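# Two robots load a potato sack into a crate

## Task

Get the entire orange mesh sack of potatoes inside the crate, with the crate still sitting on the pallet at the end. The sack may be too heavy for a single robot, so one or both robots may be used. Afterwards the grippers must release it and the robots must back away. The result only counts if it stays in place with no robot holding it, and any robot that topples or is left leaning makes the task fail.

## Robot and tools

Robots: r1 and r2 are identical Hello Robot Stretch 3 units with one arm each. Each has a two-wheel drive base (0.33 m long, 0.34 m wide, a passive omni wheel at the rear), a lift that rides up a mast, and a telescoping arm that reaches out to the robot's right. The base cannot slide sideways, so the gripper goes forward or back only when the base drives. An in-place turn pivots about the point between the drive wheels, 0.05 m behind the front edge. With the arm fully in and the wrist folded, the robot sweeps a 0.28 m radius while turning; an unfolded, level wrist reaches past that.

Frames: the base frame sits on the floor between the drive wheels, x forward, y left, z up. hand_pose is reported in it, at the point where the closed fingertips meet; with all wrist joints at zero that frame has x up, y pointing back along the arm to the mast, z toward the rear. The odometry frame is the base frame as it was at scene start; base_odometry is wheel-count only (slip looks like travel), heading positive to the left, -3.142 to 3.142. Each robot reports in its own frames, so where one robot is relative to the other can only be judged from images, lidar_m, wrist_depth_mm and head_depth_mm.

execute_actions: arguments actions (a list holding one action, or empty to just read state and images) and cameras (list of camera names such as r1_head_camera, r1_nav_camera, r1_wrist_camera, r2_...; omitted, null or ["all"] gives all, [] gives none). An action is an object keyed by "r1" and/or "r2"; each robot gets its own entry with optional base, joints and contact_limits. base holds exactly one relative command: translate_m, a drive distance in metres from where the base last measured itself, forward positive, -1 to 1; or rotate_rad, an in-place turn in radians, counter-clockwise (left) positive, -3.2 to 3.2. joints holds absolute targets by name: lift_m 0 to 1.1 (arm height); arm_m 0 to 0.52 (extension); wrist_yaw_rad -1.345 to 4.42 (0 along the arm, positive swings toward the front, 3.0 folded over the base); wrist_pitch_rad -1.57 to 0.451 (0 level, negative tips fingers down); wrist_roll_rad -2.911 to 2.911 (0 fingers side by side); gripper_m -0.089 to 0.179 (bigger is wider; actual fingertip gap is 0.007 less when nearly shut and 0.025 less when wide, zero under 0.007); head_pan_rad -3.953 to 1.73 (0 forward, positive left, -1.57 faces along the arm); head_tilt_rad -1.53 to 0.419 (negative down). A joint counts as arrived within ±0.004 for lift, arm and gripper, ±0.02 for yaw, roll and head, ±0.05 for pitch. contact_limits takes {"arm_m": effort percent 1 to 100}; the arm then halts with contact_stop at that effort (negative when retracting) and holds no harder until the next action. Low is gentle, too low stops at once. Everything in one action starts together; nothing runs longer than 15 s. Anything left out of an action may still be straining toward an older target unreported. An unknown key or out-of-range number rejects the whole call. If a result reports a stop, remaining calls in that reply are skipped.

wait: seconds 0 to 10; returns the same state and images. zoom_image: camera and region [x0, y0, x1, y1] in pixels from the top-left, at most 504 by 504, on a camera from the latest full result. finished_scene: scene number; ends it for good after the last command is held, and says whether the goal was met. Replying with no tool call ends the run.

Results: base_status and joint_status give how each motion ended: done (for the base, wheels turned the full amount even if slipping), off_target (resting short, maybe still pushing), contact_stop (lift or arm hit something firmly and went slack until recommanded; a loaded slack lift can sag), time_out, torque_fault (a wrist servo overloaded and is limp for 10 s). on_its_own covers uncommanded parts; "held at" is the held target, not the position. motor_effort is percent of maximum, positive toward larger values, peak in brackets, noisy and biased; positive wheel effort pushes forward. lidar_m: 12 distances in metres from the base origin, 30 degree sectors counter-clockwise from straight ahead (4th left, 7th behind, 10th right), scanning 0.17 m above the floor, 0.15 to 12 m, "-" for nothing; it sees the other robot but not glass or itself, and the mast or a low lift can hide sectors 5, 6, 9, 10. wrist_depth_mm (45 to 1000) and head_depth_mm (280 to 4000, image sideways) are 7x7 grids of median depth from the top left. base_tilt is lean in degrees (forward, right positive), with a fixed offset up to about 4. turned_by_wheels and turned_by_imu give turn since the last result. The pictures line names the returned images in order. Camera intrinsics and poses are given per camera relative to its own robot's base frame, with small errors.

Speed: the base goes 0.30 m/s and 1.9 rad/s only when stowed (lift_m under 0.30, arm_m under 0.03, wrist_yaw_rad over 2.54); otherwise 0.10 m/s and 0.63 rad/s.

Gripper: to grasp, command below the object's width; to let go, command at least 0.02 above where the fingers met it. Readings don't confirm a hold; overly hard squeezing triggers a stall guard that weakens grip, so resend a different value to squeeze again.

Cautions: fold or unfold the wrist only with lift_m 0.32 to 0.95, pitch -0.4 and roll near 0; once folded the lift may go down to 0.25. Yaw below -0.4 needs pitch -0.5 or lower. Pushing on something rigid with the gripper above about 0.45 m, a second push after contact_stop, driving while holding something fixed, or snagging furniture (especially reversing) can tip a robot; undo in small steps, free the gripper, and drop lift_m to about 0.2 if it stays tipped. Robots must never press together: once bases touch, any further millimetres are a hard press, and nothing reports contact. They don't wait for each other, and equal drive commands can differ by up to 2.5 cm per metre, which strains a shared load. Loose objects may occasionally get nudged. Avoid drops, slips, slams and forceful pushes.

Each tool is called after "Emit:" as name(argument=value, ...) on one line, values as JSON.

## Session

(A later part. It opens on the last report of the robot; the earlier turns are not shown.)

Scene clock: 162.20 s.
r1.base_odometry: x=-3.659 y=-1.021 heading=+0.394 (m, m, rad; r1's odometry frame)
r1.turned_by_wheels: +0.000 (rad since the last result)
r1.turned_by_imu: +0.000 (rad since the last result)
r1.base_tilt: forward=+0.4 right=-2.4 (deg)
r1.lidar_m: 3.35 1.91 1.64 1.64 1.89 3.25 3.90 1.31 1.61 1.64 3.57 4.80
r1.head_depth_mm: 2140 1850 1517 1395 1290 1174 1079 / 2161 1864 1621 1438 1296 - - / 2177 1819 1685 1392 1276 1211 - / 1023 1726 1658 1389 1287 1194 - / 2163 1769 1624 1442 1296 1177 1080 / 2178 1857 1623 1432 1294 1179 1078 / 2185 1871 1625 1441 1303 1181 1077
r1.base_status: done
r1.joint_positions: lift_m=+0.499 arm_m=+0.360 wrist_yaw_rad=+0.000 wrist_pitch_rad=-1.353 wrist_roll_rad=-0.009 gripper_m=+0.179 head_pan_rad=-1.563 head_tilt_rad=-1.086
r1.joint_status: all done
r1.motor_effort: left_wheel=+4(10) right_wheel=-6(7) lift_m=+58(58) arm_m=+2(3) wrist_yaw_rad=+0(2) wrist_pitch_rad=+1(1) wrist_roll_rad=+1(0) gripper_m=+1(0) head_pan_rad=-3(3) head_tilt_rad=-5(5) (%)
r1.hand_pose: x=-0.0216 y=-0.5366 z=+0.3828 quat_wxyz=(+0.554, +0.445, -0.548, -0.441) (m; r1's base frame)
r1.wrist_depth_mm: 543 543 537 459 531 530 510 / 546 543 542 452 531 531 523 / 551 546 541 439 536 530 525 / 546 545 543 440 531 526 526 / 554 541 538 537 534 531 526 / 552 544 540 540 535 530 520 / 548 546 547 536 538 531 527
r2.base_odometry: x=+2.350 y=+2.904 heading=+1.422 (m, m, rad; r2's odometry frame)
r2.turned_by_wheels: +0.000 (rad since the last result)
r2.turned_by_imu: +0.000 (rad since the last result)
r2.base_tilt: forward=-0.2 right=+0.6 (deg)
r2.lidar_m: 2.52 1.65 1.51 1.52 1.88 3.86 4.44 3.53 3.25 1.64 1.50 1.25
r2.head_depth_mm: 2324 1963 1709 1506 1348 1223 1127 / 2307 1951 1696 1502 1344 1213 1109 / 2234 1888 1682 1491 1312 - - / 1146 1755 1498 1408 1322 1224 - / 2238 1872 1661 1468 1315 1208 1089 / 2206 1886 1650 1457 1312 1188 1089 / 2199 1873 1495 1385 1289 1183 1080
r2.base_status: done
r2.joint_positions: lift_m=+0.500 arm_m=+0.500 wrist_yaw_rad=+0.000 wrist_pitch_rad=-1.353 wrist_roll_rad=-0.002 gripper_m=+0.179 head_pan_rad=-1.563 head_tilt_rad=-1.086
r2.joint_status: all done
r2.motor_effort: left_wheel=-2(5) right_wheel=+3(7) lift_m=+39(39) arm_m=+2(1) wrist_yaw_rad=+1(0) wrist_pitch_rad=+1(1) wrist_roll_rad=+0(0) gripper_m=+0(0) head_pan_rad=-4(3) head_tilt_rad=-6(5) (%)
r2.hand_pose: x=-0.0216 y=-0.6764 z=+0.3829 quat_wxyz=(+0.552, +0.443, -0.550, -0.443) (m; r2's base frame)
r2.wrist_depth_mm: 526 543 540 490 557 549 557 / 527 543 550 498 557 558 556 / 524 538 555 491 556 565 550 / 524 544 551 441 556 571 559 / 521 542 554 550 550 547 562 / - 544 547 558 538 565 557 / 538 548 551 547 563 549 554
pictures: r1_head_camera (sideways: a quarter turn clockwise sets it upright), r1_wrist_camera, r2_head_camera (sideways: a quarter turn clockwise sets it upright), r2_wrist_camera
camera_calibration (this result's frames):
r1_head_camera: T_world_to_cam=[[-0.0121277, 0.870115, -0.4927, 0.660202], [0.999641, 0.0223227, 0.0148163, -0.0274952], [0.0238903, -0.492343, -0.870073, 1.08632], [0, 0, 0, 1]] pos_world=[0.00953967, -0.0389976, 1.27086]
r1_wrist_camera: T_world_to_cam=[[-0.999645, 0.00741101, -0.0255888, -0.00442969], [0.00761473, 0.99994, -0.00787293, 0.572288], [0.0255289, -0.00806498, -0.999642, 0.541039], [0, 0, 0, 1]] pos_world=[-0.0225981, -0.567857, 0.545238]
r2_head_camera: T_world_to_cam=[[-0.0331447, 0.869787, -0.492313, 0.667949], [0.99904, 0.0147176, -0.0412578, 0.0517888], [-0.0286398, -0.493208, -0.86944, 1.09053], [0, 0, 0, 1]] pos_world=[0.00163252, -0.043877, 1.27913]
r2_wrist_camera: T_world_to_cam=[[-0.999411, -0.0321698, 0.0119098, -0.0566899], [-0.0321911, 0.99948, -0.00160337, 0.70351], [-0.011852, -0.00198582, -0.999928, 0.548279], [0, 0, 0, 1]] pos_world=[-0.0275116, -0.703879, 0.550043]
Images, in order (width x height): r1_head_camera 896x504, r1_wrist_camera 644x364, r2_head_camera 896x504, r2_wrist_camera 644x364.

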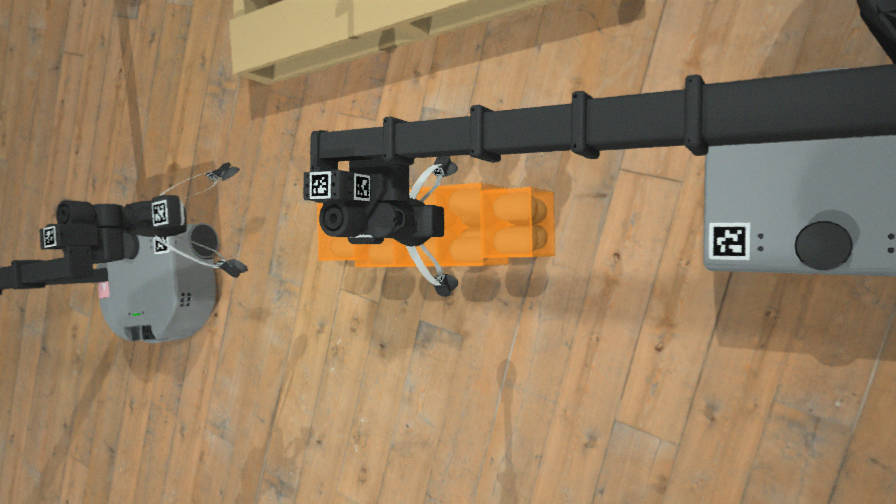

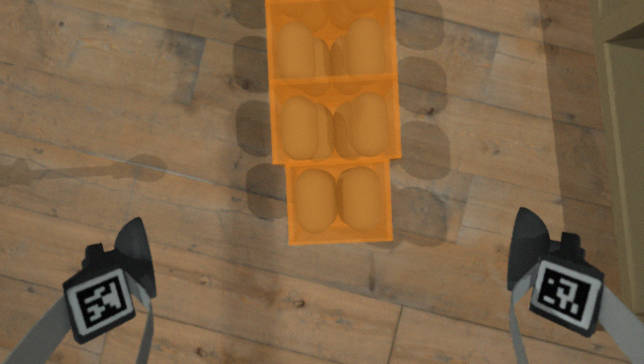

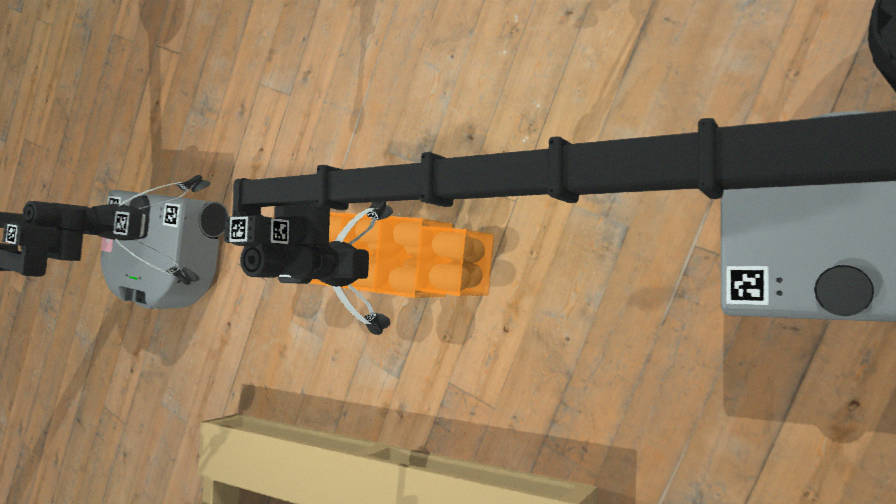

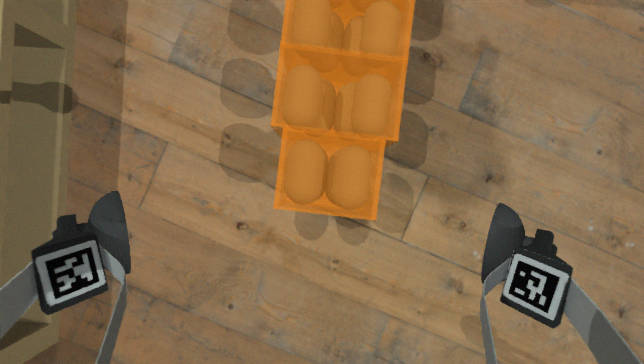

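Emit:
execute_actions(actions=[{"r1":{"base":{"rotate_rad":0.05}},"r2":{"base":{"rotate_rad":-0.07}}}], cameras=[])

Emit:
execute_actions(actions=[{"r1":{"base":{"translate_m":-0.055},"joints":{"lift_m":0.36}},"r2":{"base":{"translate_m":0.03},"joints":{"lift_m":0.36,"arm_m":0.52}}}], cameras=["r1_wrist_camera","r2_wrist_camera","r1_nav_camera"])

Scene clock: 191.53 s.
r1.base_odometry: x=-3.659 y=-1.021 heading=+0.444 (m, m, rad; r1's odometry frame)
r1.turned_by_wheels: +0.050 (rad since the last result)
r1.turned_by_imu: +0.049 (rad since the last result)
r1.base_tilt: forward=+0.4 right=-2.4 (deg)
r1.lidar_m: 3.07 1.86 1.64 1.64 1.95 3.53 3.89 1.32 3.09 1.64 3.70 4.78
r1.head_depth_mm: 2137 1841 1540 1409 1294 1179 1093 / 2163 1842 1612 1429 1299 - - / 2139 1806 1668 1372 1271 1204 - / 1021 1730 1640 1411 1264 1200 - / 2174 1812 1613 1443 1288 1170 1075 / 2169 1879 1617 1445 1297 1177 1081 / 2178 1862 1627 1445 1306 1181 1082
r1.base_status: done
r1.joint_positions: lift_m=+0.499 arm_m=+0.360 wrist_yaw_rad=+0.000 wrist_pitch_rad=-1.353 wrist_roll_rad=-0.009 gripper_m=+0.179 head_pan_rad=-1.563 head_tilt_rad=-1.086
r1.joint_status: not commanded
r1.motor_effort: left_wheel=-1(2) right_wheel=+1(2) lift_m=+58(58) arm_m=+2(2) wrist_yaw_rad=+0(0) wrist_pitch_rad=+0(1) wrist_roll_rad=+0(1) gripper_m=+0(0) head_pan_rad=-3(3) head_tilt_rad=-5(3) (%)
r1.hand_pose: x=-0.0216 y=-0.5366 z=+0.3828 quat_wxyz=(+0.554, +0.445, -0.548, -0.441) (m; r1's base frame)
r1.wrist_depth_mm: 541 547 534 483 539 525 525 / 543 546 538 482 528 532 527 / 544 537 535 478 535 523 523 / 547 545 544 535 532 533 527 / 551 547 540 535 535 532 524 / 552 541 539 539 536 533 529 / 552 542 536 535 534 535 530
r2.base_odometry: x=+2.350 y=+2.904 heading=+1.352 (m, m, rad; r2's odometry frame)
r2.turned_by_wheels: -0.070 (rad since the last result)
r2.turned_by_imu: -0.070 (rad since the last result)
r2.base_tilt: forward=-0.2 right=+0.6 (deg)
r2.lidar_m: 2.79 1.70 1.51 1.51 1.79 3.31 4.40 3.66 3.26 1.64 3.87 1.25
r2.head_depth_mm: 2330 1969 1700 1509 1352 1224 1123 / 2291 1952 1699 1496 1337 1216 1110 / 2294 1938 1682 1483 1314 - - / 1178 1754 1586 1436 1326 1227 - / 2181 1804 1628 1423 1318 1210 1092 / 2214 1881 1640 1461 1313 1188 1084 / 2178 1874 1571 1431 1300 1184 1080
r2.base_status: done
r2.joint_positions: lift_m=+0.500 arm_m=+0.500 wrist_yaw_rad=+0.000 wrist_pitch_rad=-1.353 wrist_roll_rad=-0.002 gripper_m=+0.179 head_pan_rad=-1.563 head_tilt_rad=-1.086
r2.joint_status: not commanded
r2.motor_effort: left_wheel=+3(5) right_wheel=-2(4) lift_m=+39(39) arm_m=+2(2) wrist_yaw_rad=+1(0) wrist_pitch_rad=+1(1) wrist_roll_rad=+0(0) gripper_m=+0(0) head_pan_rad=-3(3) head_tilt_rad=-5(5) (%)
r2.hand_pose: x=-0.0216 y=-0.6764 z=+0.3829 quat_wxyz=(+0.552, +0.443, -0.550, -0.443) (m; r2's base frame)
r2.wrist_depth_mm: 540 548 539 460 545 555 559 / 538 542 547 502 549 553 552 / 529 539 551 498 558 564 559 / 535 534 555 453 549 552 558 / 520 528 544 545 552 554 565 / - 531 544 550 555 558 568 / 530 542 561 544 559 566 569
pictures: none
No camera images: the call's "cameras" was empty. Leave "cameras" out to get every camera's image.

Scene clock: 193.63 s.
r1.base_odometry: x=-3.708 y=-1.044 heading=+0.444 (m, m, rad; r1's odometry frame)
r1.turned_by_wheels: +0.000 (rad since the last result)
r1.turned_by_imu: -0.001 (rad since the last result)
r1.base_tilt: forward=+0.4 right=-2.4 (deg)
r1.lidar_m: 3.12 1.87 1.66 1.66 1.97 3.61 3.84 1.27 1.61 1.63 3.65 4.85
r1.head_depth_mm: 2172 1846 1501 1392 1297 1172 1087 / 2162 1848 1610 1436 1294 1190 - / 2163 1850 1614 - 1295 1184 - / 1705 1155 1623 1374 1282 1200 - / 2159 1827 1628 1438 1293 1173 1081 / 2173 1870 1623 1449 1298 1179 1077 / 2154 1870 1626 1433 1291 1176 1088
r1.base_status: done
r1.joint_positions: lift_m=+0.361 arm_m=+0.360 wrist_yaw_rad=+0.000 wrist_pitch_rad=-1.353 wrist_roll_rad=-0.009 gripper_m=+0.179 head_pan_rad=-1.563 head_tilt_rad=-1.086
r1.joint_status: all done
r1.motor_effort: left_wheel=+0(5) right_wheel=+2(4) lift_m=+24(53) arm_m=+2(2) wrist_yaw_rad=+0(0) wrist_pitch_rad=+1(1) wrist_roll_rad=+0(0) gripper_m=+0(0) head_pan_rad=-3(3) head_tilt_rad=-4(4) (%)
r1.hand_pose: x=-0.0216 y=-0.5366 z=+0.2439 quat_wxyz=(+0.554, +0.445, -0.548, -0.441) (m; r1's base frame)
r1.wrist_depth_mm: 408 408 400 342 396 394 390 / 411 407 403 350 395 397 391 / 409 404 404 342 399 397 389 / 410 407 402 299 398 396 391 / 409 407 403 295 396 394 393 / 408 406 405 401 401 395 391 / 409 407 406 401 403 393 395
r2.base_odometry: x=+2.357 y=+2.933 heading=+1.353 (m, m, rad; r2's odometry frame)
r2.turned_by_wheels: +0.000 (rad since the last result)
r2.turned_by_imu: +0.000 (rad since the last result)
r2.base_tilt: forward=-0.3 right=+0.6 (deg)
r2.lidar_m: 2.78 1.69 1.49 1.50 1.79 3.30 4.42 3.69 3.25 1.64 1.56 1.22
r2.head_depth_mm: 2322 1970 1702 1509 1349 1220 1122 / 2303 1960 1698 1496 1336 1211 1124 / 2283 1945 1695 1485 1337 1224 - / 2217 1796 1731 1428 1321 1228 - / 2127 1779 1664 1444 1320 1207 1090 / 2216 1881 1648 1461 1311 1188 1086 / 2184 1877 1554 1407 1289 1182 1080
r2.base_status: done
r2.joint_positions: lift_m=+0.360 arm_m=+0.520 wrist_yaw_rad=+0.000 wrist_pitch_rad=-1.353 wrist_roll_rad=-0.002 gripper_m=+0.179 head_pan_rad=-1.563 head_tilt_rad=-1.086
r2.joint_status: all done
r2.motor_effort: left_wheel=+3(6) right_wheel=-3(5) lift_m=+20(39) arm_m=+2(2) wrist_yaw_rad=+1(0) wrist_pitch_rad=+1(1) wrist_roll_rad=+0(0) gripper_m=+0(0) head_pan_rad=-3(4) head_tilt_rad=-4(5) (%)
r2.hand_pose: x=-0.0216 y=-0.6964 z=+0.2437 quat_wxyz=(+0.552, +0.443, -0.550, -0.443) (m; r2's base frame)
r2.wrist_depth_mm: 394 404 405 352 414 414 419 / 403 412 414 318 403 416 412 / 403 408 409 353 414 417 418 / 401 400 409 296 418 417 416 / 404 411 410 412 409 412 412 / - 404 399 408 413 416 421 / 405 408 411 412 415 416 418
pictures: r1_nav_camera (sideways: a quarter turn counterclockwise sets it upright), r1_wrist_camera, r2_wrist_camera
camera_calibration (this result's frames):
r1_nav_camera: T_world_to_cam=[[0.0175603, -0.881076, 0.472649, -0.575499], [-0.999846, -0.0157913, 0.00771022, 0.0509248], [0.000670462, -0.472711, -0.881217, 1.10387], [0, 0, 0, 1]] pos_world=[0.0602828, 0.0155561, 1.24436]
r1_wrist_camera: T_world_to_cam=[[-0.999645, 0.00741067, -0.0255888, -0.00798453], [0.00761439, 0.99994, -0.00787305, 0.571203], [0.0255289, -0.0080651, -0.999642, 0.402172], [0, 0, 0, 1]] pos_world=[-0.0225981, -0.567866, 0.40632]
r2_wrist_camera: T_world_to_cam=[[-0.999411, -0.0321696, 0.0119098, -0.0556753], [-0.032191, 0.99948, -0.00160337, 0.72328], [-0.011852, -0.00198582, -0.999928, 0.409027], [0, 0, 0, 1]] pos_world=[-0.0275116, -0.723883, 0.41082]
Images, in order (width x height): r1_nav_camera 672x504, r1_wrist_camera 644x364, r2_wrist_camera 644x364.

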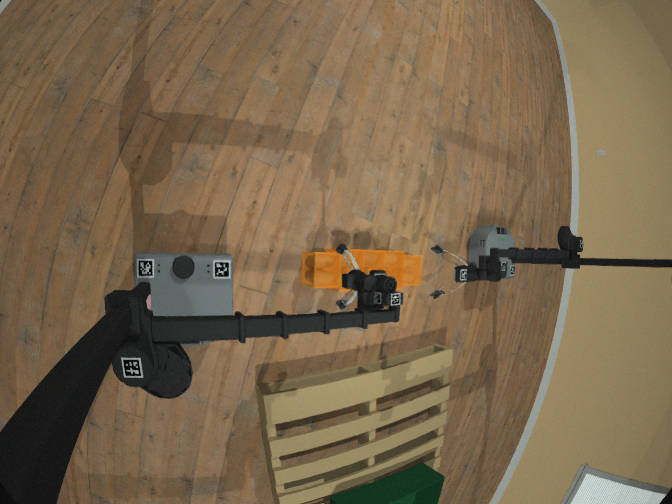

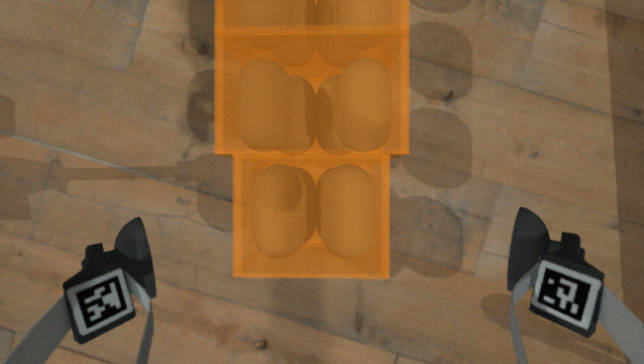

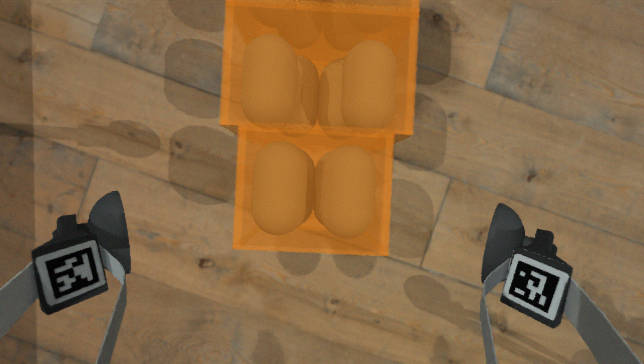

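Emit:
execute_actions(actions=[{"r1":{"base":{"translate_m":0.014},"joints":{"lift_m":0.26}},"r2":{"joints":{"lift_m":0.26,"wrist_pitch_rad":-1.29}}}], cameras=["r1_wrist_camera","r2_wrist_camera"])

Scene clock: 210.97 s.
r1.base_odometry: x=-3.696 y=-1.038 heading=+0.444 (m, m, rad; r1's odometry frame)
r1.turned_by_wheels: +0.000 (rad since the last result)
r1.turned_by_imu: -0.001 (rad since the last result)
r1.base_tilt: forward=+0.4 right=-2.4 (deg)
r1.lidar_m: 3.12 1.88 1.66 1.66 1.96 3.60 3.86 1.28 1.63 0.95 3.63 4.81
r1.head_depth_mm: 2159 1855 1515 1397 1286 1172 1093 / 2143 1851 1627 1426 1291 1188 - / 2145 1821 1618 1478 1286 1202 - / 1801 1692 1559 1433 1273 1197 - / 2171 1820 1615 1443 1296 1178 1077 / 2180 1833 1630 1451 1288 1171 1075 / 2179 1866 1634 1445 1300 1181 1086
r1.base_status: done
r1.joint_positions: lift_m=+0.261 arm_m=+0.360 wrist_yaw_rad=+0.000 wrist_pitch_rad=-1.353 wrist_roll_rad=-0.009 gripper_m=+0.179 head_pan_rad=-1.563 head_tilt_rad=-1.086
r1.joint_status: all done
r1.motor_effort: left_wheel=-1(4) right_wheel=+2(8) lift_m=+24(24) arm_m=+2(2) wrist_yaw_rad=+0(0) wrist_pitch_rad=+1(0) wrist_roll_rad=+1(0) gripper_m=+0(1) head_pan_rad=-4(4) head_tilt_rad=-5(3) (%)
r1.hand_pose: x=-0.0216 y=-0.5366 z=+0.1439 quat_wxyz=(+0.554, +0.445, -0.548, -0.441) (m; r1's base frame)
r1.wrist_depth_mm: 307 306 200 258 196 298 297 / 308 306 198 244 195 300 295 / 309 307 303 253 300 296 296 / 307 305 304 202 300 298 295 / 308 306 306 197 197 299 298 / 310 305 306 302 300 299 296 / - 308 306 305 300 297 297
r2.base_odometry: x=+2.357 y=+2.933 heading=+1.353 (m, m, rad; r2's odometry frame)
r2.turned_by_wheels: +0.000 (rad since the last result)
r2.turned_by_imu: +0.000 (rad since the last result)
r2.base_tilt: forward=-0.2 right=+0.6 (deg)
r2.lidar_m: 2.78 1.69 1.50 1.50 1.78 3.29 4.44 3.66 3.26 1.13 1.56 1.23
r2.head_depth_mm: 2305 1959 1708 1505 1346 1219 1116 / 2281 1957 1694 1501 1338 1215 1126 / 2273 1938 1684 1491 1334 1225 - / 2194 1797 1635 1424 1324 1226 - / 2120 1791 1654 1444 1315 1208 1095 / 2202 1885 1642 1459 1306 1186 1087 / 2190 1873 1554 1401 1288 1181 1081
r2.base_status: not commanded
r2.joint_positions: lift_m=+0.260 arm_m=+0.520 wrist_yaw_rad=+0.000 wrist_pitch_rad=-1.296 wrist_roll_rad=-0.002 gripper_m=+0.179 head_pan_rad=-1.563 head_tilt_rad=-1.086
r2.joint_status: all done
r2.motor_effort: left_wheel=+3(3) right_wheel=-3(3) lift_m=+20(21) arm_m=+1(2) wrist_yaw_rad=+1(1) wrist_pitch_rad=+2(1) wrist_roll_rad=+0(0) gripper_m=+0(0) head_pan_rad=-4(5) head_tilt_rad=-5(5) (%)
r2.hand_pose: x=-0.0216 y=-0.7111 z=+0.1459 quat_wxyz=(+0.564, +0.427, -0.563, -0.427) (m; r2's base frame)
r2.wrist_depth_mm: 319 318 215 276 272 327 334 / 311 314 212 258 211 321 323 / 314 313 312 268 318 324 325 / 307 308 208 209 319 319 322 / 306 306 201 205 314 314 322 / - 307 309 306 309 314 313 / 295 306 304 305 309 309 314
pictures: r1_wrist_camera, r2_wrist_camera
camera_calibration (this result's frames):
r1_wrist_camera: T_world_to_cam=[[-0.999645, 0.00741099, -0.0255888, -0.0105433], [0.00761471, 0.99994, -0.00787305, 0.570416], [0.0255289, -0.0080651, -0.999642, 0.302206], [0, 0, 0, 1]] pos_world=[-0.0225981, -0.567866, 0.306318]
r2_wrist_camera: T_world_to_cam=[[-0.99941, -0.0314763, 0.0137534, -0.0547593], [-0.032238, 0.997725, -0.059203, 0.744941], [-0.0118586, -0.0596114, -0.998151, 0.270021], [0, 0, 0, 1]] pos_world=[-0.0275094, -0.728874, 0.314377]
Images, in order (width x height): r1_wrist_camera 644x364, r2_wrist_camera 644x364.

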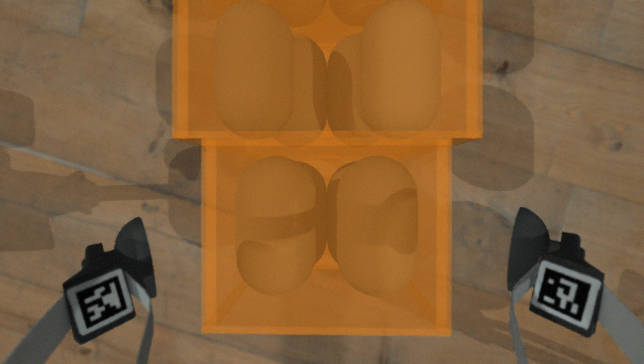

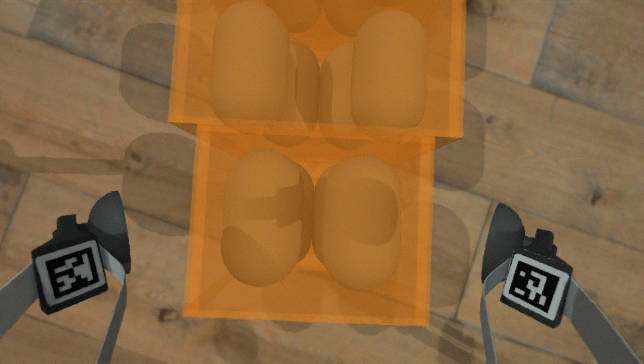

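Emit:
execute_actions(actions=[{"r1":{"joints":{"lift_m":0.17}},"r2":{"joints":{"lift_m":0.17}}}], cameras=["r1_wrist_camera","r2_wrist_camera"])

Emit:
execute_actions(actions=[{"r1":{"joints":{"gripper_m":0.05}},"r2":{"joints":{"gripper_m":0.05}}}], cameras=[])

Emit:
execute_actions(actions=[{"r1":{"joints":{"lift_m":0.24}},"r2":{"joints":{"lift_m":0.24}}}], cameras=["r1_wrist_camera","r2_wrist_camera","r1_nav_camera"])

Scene clock: 221.17 s.
r1.base_odometry: x=-3.696 y=-1.038 heading=+0.444 (m, m, rad; r1's odometry frame)
r1.turned_by_wheels: +0.000 (rad since the last result)
r1.turned_by_imu: -0.001 (rad since the last result)
r1.base_tilt: forward=+0.4 right=-2.4 (deg)
r1.lidar_m: 3.09 1.87 1.65 1.65 1.96 3.57 3.85 1.28 1.63 1.63 3.67 4.81
r1.head_depth_mm: 2155 1833 1511 1394 1288 1176 1086 / 2161 1851 1617 1442 1290 1191 - / 2143 1827 1612 1464 1292 1197 - / 1559 1671 1490 1395 1279 1201 - / 2121 1826 1618 1440 1296 1178 1080 / 2160 1875 1628 1436 1305 1177 1078 / 2191 1862 1627 1450 1293 1179 1076
r1.base_status: not commanded
r1.joint_positions: lift_m=+0.195 arm_m=+0.360 wrist_yaw_rad=+0.000 wrist_pitch_rad=-1.350 wrist_roll_rad=-0.009 gripper_m=+0.179 head_pan_rad=-1.563 head_tilt_rad=-1.087
r1.joint_status: lift_m contact_stop (moved -0.065 of -0.091)
r1.on_its_own: lift_m is slack since a contact_stop, until your next command for it (your +0.170 is given up)
r1.motor_effort: left_wheel=+2(3) right_wheel=-3(8) lift_m=+41(42) arm_m=+2(2) wrist_yaw_rad=+0(0) wrist_pitch_rad=+0(0) wrist_roll_rad=+0(0) gripper_m=-2(1) head_pan_rad=-3(3) head_tilt_rad=-4(4) (%)
r1.hand_pose: x=-0.0216 y=-0.5374 z=+0.0787 quat_wxyz=(+0.555, +0.444, -0.549, -0.440) (m; r1's base frame)
r1.wrist_depth_mm: 245 243 133 184 133 237 233 / 245 244 137 184 137 235 235 / 246 243 242 204 192 236 234 / 246 244 132 148 130 236 234 / 245 244 128 141 126 236 235 / 245 242 128 141 126 237 233 / - 243 240 239 132 235 234
r2.base_odometry: x=+2.357 y=+2.933 heading=+1.352 (m, m, rad; r2's odometry frame)
r2.turned_by_wheels: +0.000 (rad since the last result)
r2.turned_by_imu: -0.001 (rad since the last result)
r2.base_tilt: forward=-0.2 right=+0.6 (deg)
r2.lidar_m: 2.78 1.69 1.50 1.50 1.78 3.30 4.43 3.67 3.26 1.64 1.56 1.22
r2.head_depth_mm: 2333 1957 1708 1505 1348 1219 1115 / 2310 1953 1696 1500 1341 1212 1119 / 2274 1925 1678 1486 1334 1225 - / 2204 1790 1574 1409 1324 1222 - / 1609 1789 1647 1443 1316 1211 1091 / 2220 1888 1650 1459 1306 1188 1089 / 2191 1881 1554 1399 1285 1183 1081
r2.base_status: not commanded
r2.joint_positions: lift_m=+0.189 arm_m=+0.520 wrist_yaw_rad=-0.001 wrist_pitch_rad=-1.288 wrist_roll_rad=-0.002 gripper_m=+0.179 head_pan_rad=-1.563 head_tilt_rad=-1.087
r2.joint_status: lift_m contact_stop (moved -0.071 of -0.090)
r2.on_its_own: lift_m is slack since a contact_stop, until your next command for it (your +0.170 is given up)
r2.motor_effort: left_wheel=-1(3) right_wheel=+5(9) lift_m=+29(33) arm_m=+2(2) wrist_yaw_rad=+1(1) wrist_pitch_rad=-1(2) wrist_roll_rad=+0(0) gripper_m=-1(1) head_pan_rad=-2(4) head_tilt_rad=-4(5) (%)
r2.hand_pose: x=-0.0217 y=-0.7130 z=+0.0754 quat_wxyz=(+0.566, +0.425, -0.565, -0.425) (m; r2's base frame)
r2.wrist_depth_mm: 250 250 141 194 142 258 258 / 244 245 149 193 145 254 255 / 241 246 196 212 206 250 254 / 240 240 131 145 135 248 253 / 241 240 129 141 131 247 249 / - 237 128 141 130 245 246 / 234 235 234 237 240 242 242
pictures: r1_wrist_camera, r2_wrist_camera
camera_calibration (this result's frames):
r1_wrist_camera: T_world_to_cam=[[-0.999637, 0.00795746, -0.0257527, -0.0118976], [0.00823455, 0.999909, -0.0106715, 0.570836], [0.0256654, -0.0108797, -0.999611, 0.235561], [0, 0, 0, 1]] pos_world=[-0.0226396, -0.568127, 0.241255]
r2_wrist_camera: T_world_to_cam=[[-0.999424, -0.0309199, 0.0139949, -0.0534938], [-0.031788, 0.997262, -0.0667745, 0.742931], [-0.011892, -0.0671809, -0.99767, 0.194074], [0, 0, 0, 1]] pos_world=[-0.0275388, -0.729513, 0.24398]
Images, in order (width x height): r1_wrist_camera 644x364, r2_wrist_camera 644x364.

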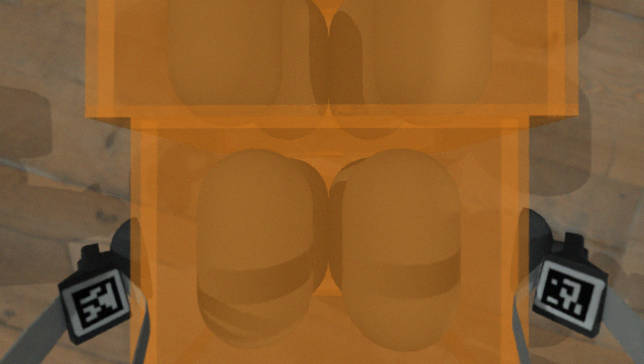

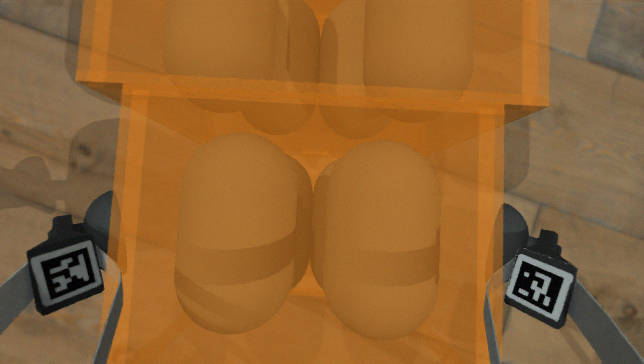

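not run: a stop came earlier in this reply.

not run: a stop came earlier in this reply.

Emit:
execute_actions(actions=[{"r1":{"joints":{"gripper_m":0.05,"lift_m":0.197}},"r2":{"joints":{"gripper_m":0.05,"lift_m":0.191}}}], cameras=[])

Emit:
execute_actions(actions=[{"r1":{"joints":{"lift_m":0.26}},"r2":{"joints":{"lift_m":0.255}}}], cameras=["r1_wrist_camera","r2_wrist_camera","r1_nav_camera"])

Scene clock: 230.43 s.
r1.base_odometry: x=-3.696 y=-1.038 heading=+0.444 (m, m, rad; r1's odometry frame)
r1.turned_by_wheels: +0.000 (rad since the last result)
r1.turned_by_imu: +0.000 (rad since the last result)
r1.base_tilt: forward=+0.3 right=-2.6 (deg)
r1.lidar_m: 3.08 1.87 1.65 1.66 1.96 3.56 3.88 1.28 1.63 1.63 3.66 4.83
r1.head_depth_mm: 2169 1841 1524 1400 1289 1170 1089 / 2187 1851 1626 1441 1300 1190 - / 2175 1820 1630 1459 1278 1209 - / 1569 1668 1548 1395 1275 1193 - / 2132 1808 1620 1439 1288 1183 1082 / 2199 1871 1638 1448 1308 1176 1083 / 2213 1874 1638 1441 1298 1180 1082
r1.base_status: not commanded
r1.joint_positions: lift_m=+0.198 arm_m=+0.360 wrist_yaw_rad=+0.000 wrist_pitch_rad=-1.350 wrist_roll_rad=-0.008 gripper_m=+0.052 head_pan_rad=-1.563 head_tilt_rad=-1.087
r1.joint_status: all done
r1.motor_effort: left_wheel=+0(7) right_wheel=-1(13) lift_m=+13(46) arm_m=+2(3) wrist_yaw_rad=+1(0) wrist_pitch_rad=+0(1) wrist_roll_rad=-1(0) gripper_m=-45(100) head_pan_rad=-4(4) head_tilt_rad=-4(5) (%)
r1.hand_pose: x=-0.0216 y=-0.5373 z=+0.0813 quat_wxyz=(+0.554, +0.444, -0.549, -0.440) (m; r1's base frame)
r1.wrist_depth_mm: 253 251 141 191 139 242 240 / 254 251 143 191 142 242 242 / 253 251 247 206 243 242 239 / 253 250 140 157 136 242 239 / 252 251 134 147 132 242 239 / 249 - 134 147 132 - 239 / 251 249 246 245 242 241 239
r2.base_odometry: x=+2.357 y=+2.933 heading=+1.352 (m, m, rad; r2's odometry frame)
r2.turned_by_wheels: +0.000 (rad since the last result)
r2.turned_by_imu: +0.000 (rad since the last result)
r2.base_tilt: forward=-0.4 right=+0.4 (deg)
r2.lidar_m: 2.77 1.68 1.49 1.50 1.78 3.27 4.43 3.67 3.26 1.64 1.56 1.22
r2.head_depth_mm: 2346 1964 1712 1510 1352 1224 1116 / 2312 1959 1696 1498 1344 1211 1128 / 2287 1946 1691 1491 1339 1224 - / 2214 1781 1583 1412 1323 1218 - / 1594 1789 1634 1449 1323 1212 1092 / 2233 1888 1655 1466 1316 1186 1093 / 2206 1884 1553 1413 1288 1185 1081
r2.base_status: not commanded
r2.joint_positions: lift_m=+0.192 arm_m=+0.520 wrist_yaw_rad=+0.000 wrist_pitch_rad=-1.283 wrist_roll_rad=-0.003 gripper_m=+0.053 head_pan_rad=-1.564 head_tilt_rad=-1.087
r2.joint_status: all done
r2.motor_effort: left_wheel=+1(6) right_wheel=-1(5) lift_m=+11(31) arm_m=+2(2) wrist_yaw_rad=+1(1) wrist_pitch_rad=-2(4) wrist_roll_rad=+1(1) gripper_m=-54(100) head_pan_rad=-4(4) head_tilt_rad=-3(4) (%)
r2.hand_pose: x=-0.0216 y=-0.7142 z=+0.0779 quat_wxyz=(+0.567, +0.424, -0.565, -0.423) (m; r2's base frame)
r2.wrist_depth_mm: 260 259 148 206 151 266 268 / 256 254 154 198 152 264 265 / 252 252 252 214 220 258 262 / 251 250 140 155 145 257 258 / 245 246 138 149 139 253 254 / - 243 135 148 136 - 253 / 240 240 241 243 244 244 248
pictures: none
No camera images: the call's "cameras" was empty. Leave "cameras" out to get every camera's image.

Scene clock: 231.90 s.
r1.base_odometry: x=-3.696 y=-1.038 heading=+0.444 (m, m, rad; r1's odometry frame)
r1.turned_by_wheels: +0.000 (rad since the last result)
r1.turned_by_imu: -0.001 (rad since the last result)
r1.base_tilt: forward=+0.4 right=-2.3 (deg)
r1.lidar_m: 3.10 1.87 1.65 1.66 1.96 3.57 3.86 1.28 1.63 0.51 3.65 4.84
r1.head_depth_mm: 2155 1830 1518 1386 1288 1172 1093 / 2151 1854 1604 1431 1294 1188 - / 2162 1791 1609 1478 1284 1204 - / 1785 1669 1531 1427 1275 1202 - / 2161 1830 1626 1450 1291 1176 1077 / 2176 1856 1628 1433 1297 1176 1073 / 2178 1864 1621 1439 1294 1180 1082
r1.base_status: not commanded
r1.joint_positions: lift_m=+0.259 arm_m=+0.360 wrist_yaw_rad=+0.000 wrist_pitch_rad=-1.290 wrist_roll_rad=-0.008 gripper_m=+0.060 head_pan_rad=-1.564 head_tilt_rad=-1.088
r1.joint_status: all done
r1.on_its_own: gripper_m is held at +0.058, not at your +0.050, by its stall guard, which is still easing
r1.motor_effort: left_wheel=+2(4) right_wheel=+0(11) lift_m=+78(79) arm_m=-3(3) wrist_yaw_rad=+1(0) wrist_pitch_rad=-17(19) wrist_roll_rad=-1(1) gripper_m=-39(45) head_pan_rad=-3(3) head_tilt_rad=-3(4) (%)
r1.hand_pose: x=-0.0216 y=-0.5531 z=+0.1447 quat_wxyz=(+0.567, +0.427, -0.562, -0.424) (m; r1's base frame)
r1.wrist_depth_mm: 320 317 189 254 185 308 307 / 316 315 174 234 170 304 302 / 313 313 188 216 185 302 300 / 309 308 304 218 151 301 298 / 309 306 143 154 141 298 295 / 304 - 139 150 136 295 291 / 302 298 296 294 140 290 289
r2.base_odometry: x=+2.357 y=+2.933 heading=+1.352 (m, m, rad; r2's odometry frame)
r2.turned_by_wheels: +0.000 (rad since the last result)
r2.turned_by_imu: -0.001 (rad since the last result)
r2.base_tilt: forward=-0.2 right=+0.7 (deg)
r2.lidar_m: 2.79 1.69 1.50 1.50 1.79 3.30 4.43 3.67 3.27 0.68 1.57 1.23
r2.head_depth_mm: 2318 1963 1698 1508 1344 1225 1113 / 2312 1946 1686 1487 1338 1217 1123 / 2285 1935 1681 1489 1333 1225 - / 2190 1766 1551 1404 1323 1228 - / 1814 1788 1654 1449 1319 1209 1089 / 2213 1891 1641 1457 1312 1189 1086 / 2188 1867 1558 1405 1281 1185 1081
r2.base_status: not commanded
r2.joint_positions: lift_m=+0.254 arm_m=+0.520 wrist_yaw_rad=+0.000 wrist_pitch_rad=-1.249 wrist_roll_rad=-0.003 gripper_m=+0.062 head_pan_rad=-1.564 head_tilt_rad=-1.088
r2.joint_status: all done
r2.on_its_own: gripper_m is held at +0.059, not at your +0.050, by its stall guard, which is still easing
r2.motor_effort: left_wheel=+1(3) right_wheel=-1(6) lift_m=+53(55) arm_m=-3(2) wrist_yaw_rad=+1(1) wrist_pitch_rad=-13(13) wrist_roll_rad=+0(1) gripper_m=-46(54) head_pan_rad=-4(3) head_tilt_rad=-4(4) (%)
r2.hand_pose: x=-0.0216 y=-0.7233 z=+0.1420 quat_wxyz=(+0.574, +0.414, -0.572, -0.413) (m; r2's base frame)
r2.wrist_depth_mm: 318 319 194 259 200 332 332 / 314 315 176 240 180 324 328 / 310 310 218 224 200 323 326 / 300 304 150 166 160 312 317 / 297 302 144 152 146 310 312 / 295 294 139 149 140 - 306 / 291 290 294 294 295 300 299
pictures: r1_nav_camera (sideways: a quarter turn counterclockwise sets it upright), r1_wrist_camera, r2_wrist_camera
camera_calibration (this result's frames):
r1_nav_camera: T_world_to_cam=[[0.0169613, -0.88167, 0.471561, -0.574078], [-0.999856, -0.0151167, 0.00769986, 0.0509384], [0.000339691, -0.471624, -0.8818, 1.10463], [0, 0, 0, 1]] pos_world=[0.060293, 0.01559, 1.24438]
r1_wrist_camera: T_world_to_cam=[[-0.999627, 0.00733108, -0.0263, -0.0103639], [0.00916427, 0.997486, -0.0702738, 0.594543], [0.0257187, -0.0704886, -0.997181, 0.267982], [0, 0, 0, 1]] pos_world=[-0.0227007, -0.574082, 0.308734]
r2_wrist_camera: T_world_to_cam=[[-0.999384, -0.0315024, 0.0154377, -0.0553477], [-0.0329565, 0.993889, -0.105352, 0.760625], [-0.0120245, -0.105796, -0.994315, 0.231375], [0, 0, 0, 1]] pos_world=[-0.0274639, -0.733241, 0.311048]
Images, in order (width x height): r1_nav_camera 672x504, r1_wrist_camera 644x364, r2_wrist_camera 644x364.

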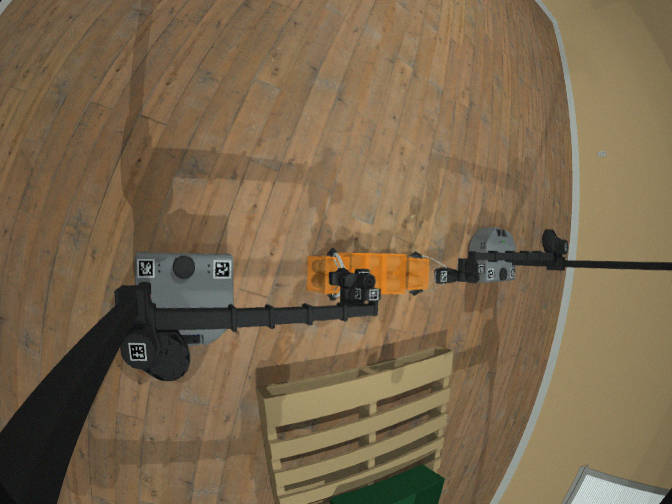

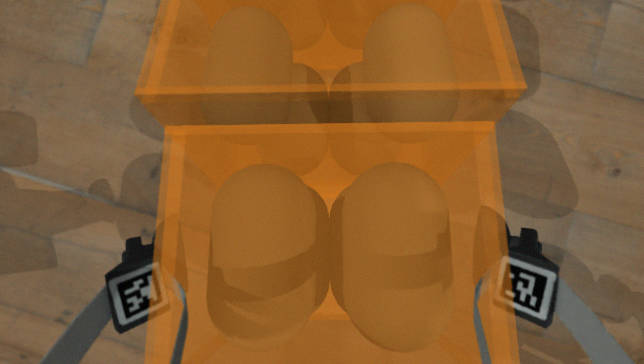

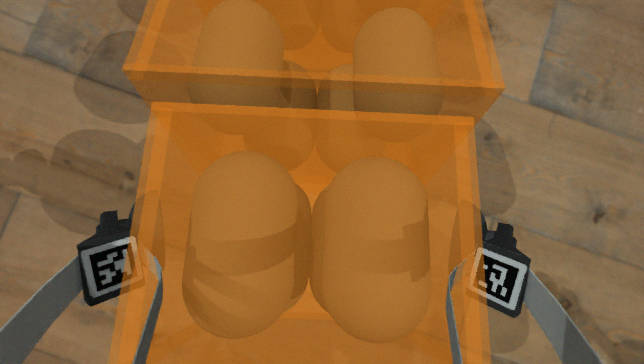

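Emit:
execute_actions(actions=[{"r1":{"joints":{"lift_m":0.34}},"r2":{"joints":{"lift_m":0.335}}}], cameras=["r1_wrist_camera","r2_wrist_camera","r1_nav_camera"])

Scene clock: 238.50 s.
r1.base_odometry: x=-3.696 y=-1.038 heading=+0.444 (m, m, rad; r1's odometry frame)
r1.turned_by_wheels: +0.000 (rad since the last result)
r1.turned_by_imu: -0.001 (rad since the last result)
r1.base_tilt: forward=+0.4 right=-2.3 (deg)
r1.lidar_m: 3.08 1.88 1.66 1.66 1.96 3.57 3.86 1.28 1.64 0.49 3.66 4.83
r1.head_depth_mm: 2133 1850 1518 1389 1286 1177 1085 / 2150 1844 1606 1435 1289 1186 - / 2136 1794 1625 - 1291 1209 - / 1800 1661 1534 1367 1295 1189 - / 2175 1808 1634 1435 1298 1179 1077 / 2160 1840 1625 1433 1290 1176 1083 / 2194 1870 1625 1441 1295 1176 1080
r1.base_status: not commanded
r1.joint_positions: lift_m=+0.339 arm_m=+0.360 wrist_yaw_rad=+0.000 wrist_pitch_rad=-1.288 wrist_roll_rad=-0.008 gripper_m=+0.095 head_pan_rad=-1.564 head_tilt_rad=-1.088
r1.joint_status: all done
r1.on_its_own: gripper_m is held at +0.094, not at your +0.050, by its stall guard, which is still easing
r1.motor_effort: left_wheel=+1(1) right_wheel=+0(0) lift_m=+78(80) arm_m=-3(4) wrist_yaw_rad=+1(1) wrist_pitch_rad=-17(18) wrist_roll_rad=+0(0) gripper_m=-25(28) head_pan_rad=-3(3) head_tilt_rad=-3(4) (%)
r1.hand_pose: x=-0.0216 y=-0.5535 z=+0.2247 quat_wxyz=(+0.568, +0.426, -0.563, -0.423) (m; r1's base frame)
r1.wrist_depth_mm: 402 398 194 255 187 389 387 / 398 398 174 234 170 385 384 / 391 391 187 217 184 383 383 / 389 389 384 217 152 379 373 / 388 386 143 154 141 372 374 / 383 - 139 150 137 372 368 / 382 377 372 372 139 369 364
r2.base_odometry: x=+2.357 y=+2.933 heading=+1.352 (m, m, rad; r2's odometry frame)
r2.turned_by_wheels: +0.000 (rad since the last result)
r2.turned_by_imu: +0.000 (rad since the last result)
r2.base_tilt: forward=-0.2 right=+0.7 (deg)
r2.lidar_m: 2.78 1.69 1.49 1.50 1.78 3.28 4.43 3.70 3.27 0.66 1.56 1.22
r2.head_depth_mm: 2330 1964 1701 1509 1347 1225 1117 / 2299 1945 1698 1500 1343 1217 1126 / 2269 1926 1681 1490 1346 1226 - / 2190 1709 1500 1428 1322 1223 - / 2114 1785 1646 1446 1314 1208 1093 / 2221 1888 1639 1451 1305 1185 1088 / 2182 1863 1556 1408 1288 1181 1085
r2.base_status: not commanded
r2.joint_positions: lift_m=+0.334 arm_m=+0.520 wrist_yaw_rad=+0.000 wrist_pitch_rad=-1.248 wrist_roll_rad=-0.003 gripper_m=+0.097 head_pan_rad=-1.564 head_tilt_rad=-1.088
r2.joint_status: all done
r2.on_its_own: gripper_m is held at +0.095, not at your +0.050, by its stall guard, which is still easing
r2.motor_effort: left_wheel=+1(1) right_wheel=-1(1) lift_m=+54(59) arm_m=-3(3) wrist_yaw_rad=+0(0) wrist_pitch_rad=-13(13) wrist_roll_rad=+0(0) gripper_m=-28(32) head_pan_rad=-2(3) head_tilt_rad=-4(5) (%)
r2.hand_pose: x=-0.0216 y=-0.7236 z=+0.2220 quat_wxyz=(+0.575, +0.414, -0.573, -0.413) (m; r2's base frame)
r2.wrist_depth_mm: 404 401 193 261 200 417 422 / 391 397 177 239 181 408 413 / 391 394 218 221 198 401 407 / 379 383 150 166 161 396 398 / 375 376 143 153 146 390 391 / 369 370 138 149 139 - 386 / 365 367 362 371 368 373 381
pictures: r1_nav_camera (sideways: a quarter turn counterclockwise sets it upright), r1_wrist_camera, r2_wrist_camera
camera_calibration (this result's frames):
r1_nav_camera: T_world_to_cam=[[0.016961, -0.88167, 0.471561, -0.574078], [-0.999856, -0.0151163, 0.00769986, 0.0509384], [0.000339523, -0.471624, -0.8818, 1.10463], [0, 0, 0, 1]] pos_world=[0.060293, 0.01559, 1.24438]
r1_wrist_camera: T_world_to_cam=[[-0.999627, 0.00728627, -0.0263129, -0.00827659], [0.00916646, 0.997358, -0.0720566, 0.600951], [0.0257184, -0.0722709, -0.997053, 0.346787], [0, 0, 0, 1]] pos_world=[-0.0227009, -0.574241, 0.38885]
r2_wrist_camera: T_world_to_cam=[[-0.999385, -0.0314795, 0.0154782, -0.0565864], [-0.0329536, 0.993752, -0.106635, 0.769567], [-0.0120247, -0.107079, -0.994178, 0.309987], [0, 0, 0, 1]] pos_world=[-0.0274641, -0.733347, 0.391121]
Images, in order (width x height): r1_nav_camera 672x504, r1_wrist_camera 644x364, r2_wrist_camera 644x364.

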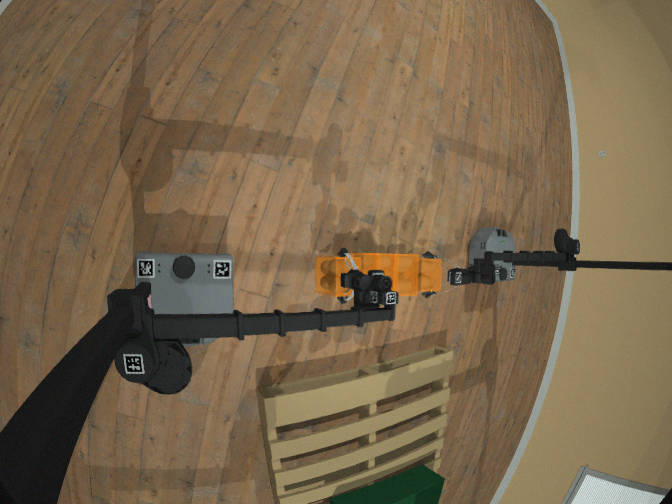

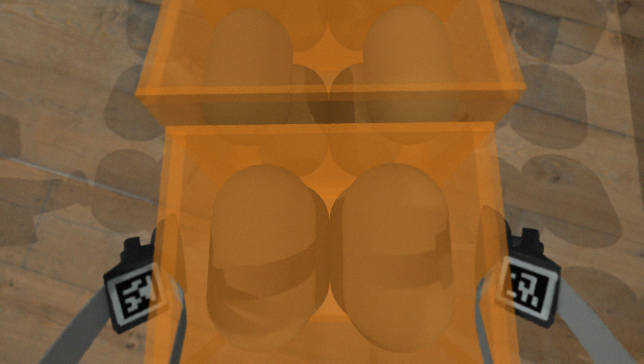

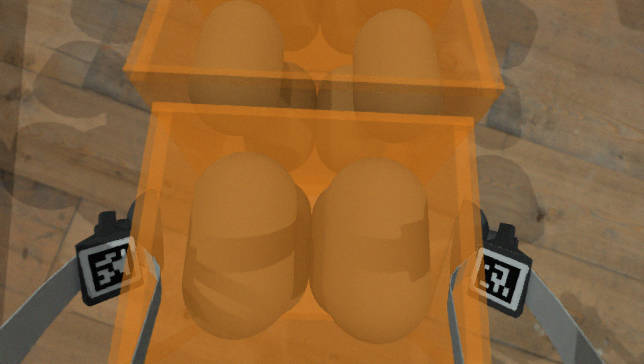

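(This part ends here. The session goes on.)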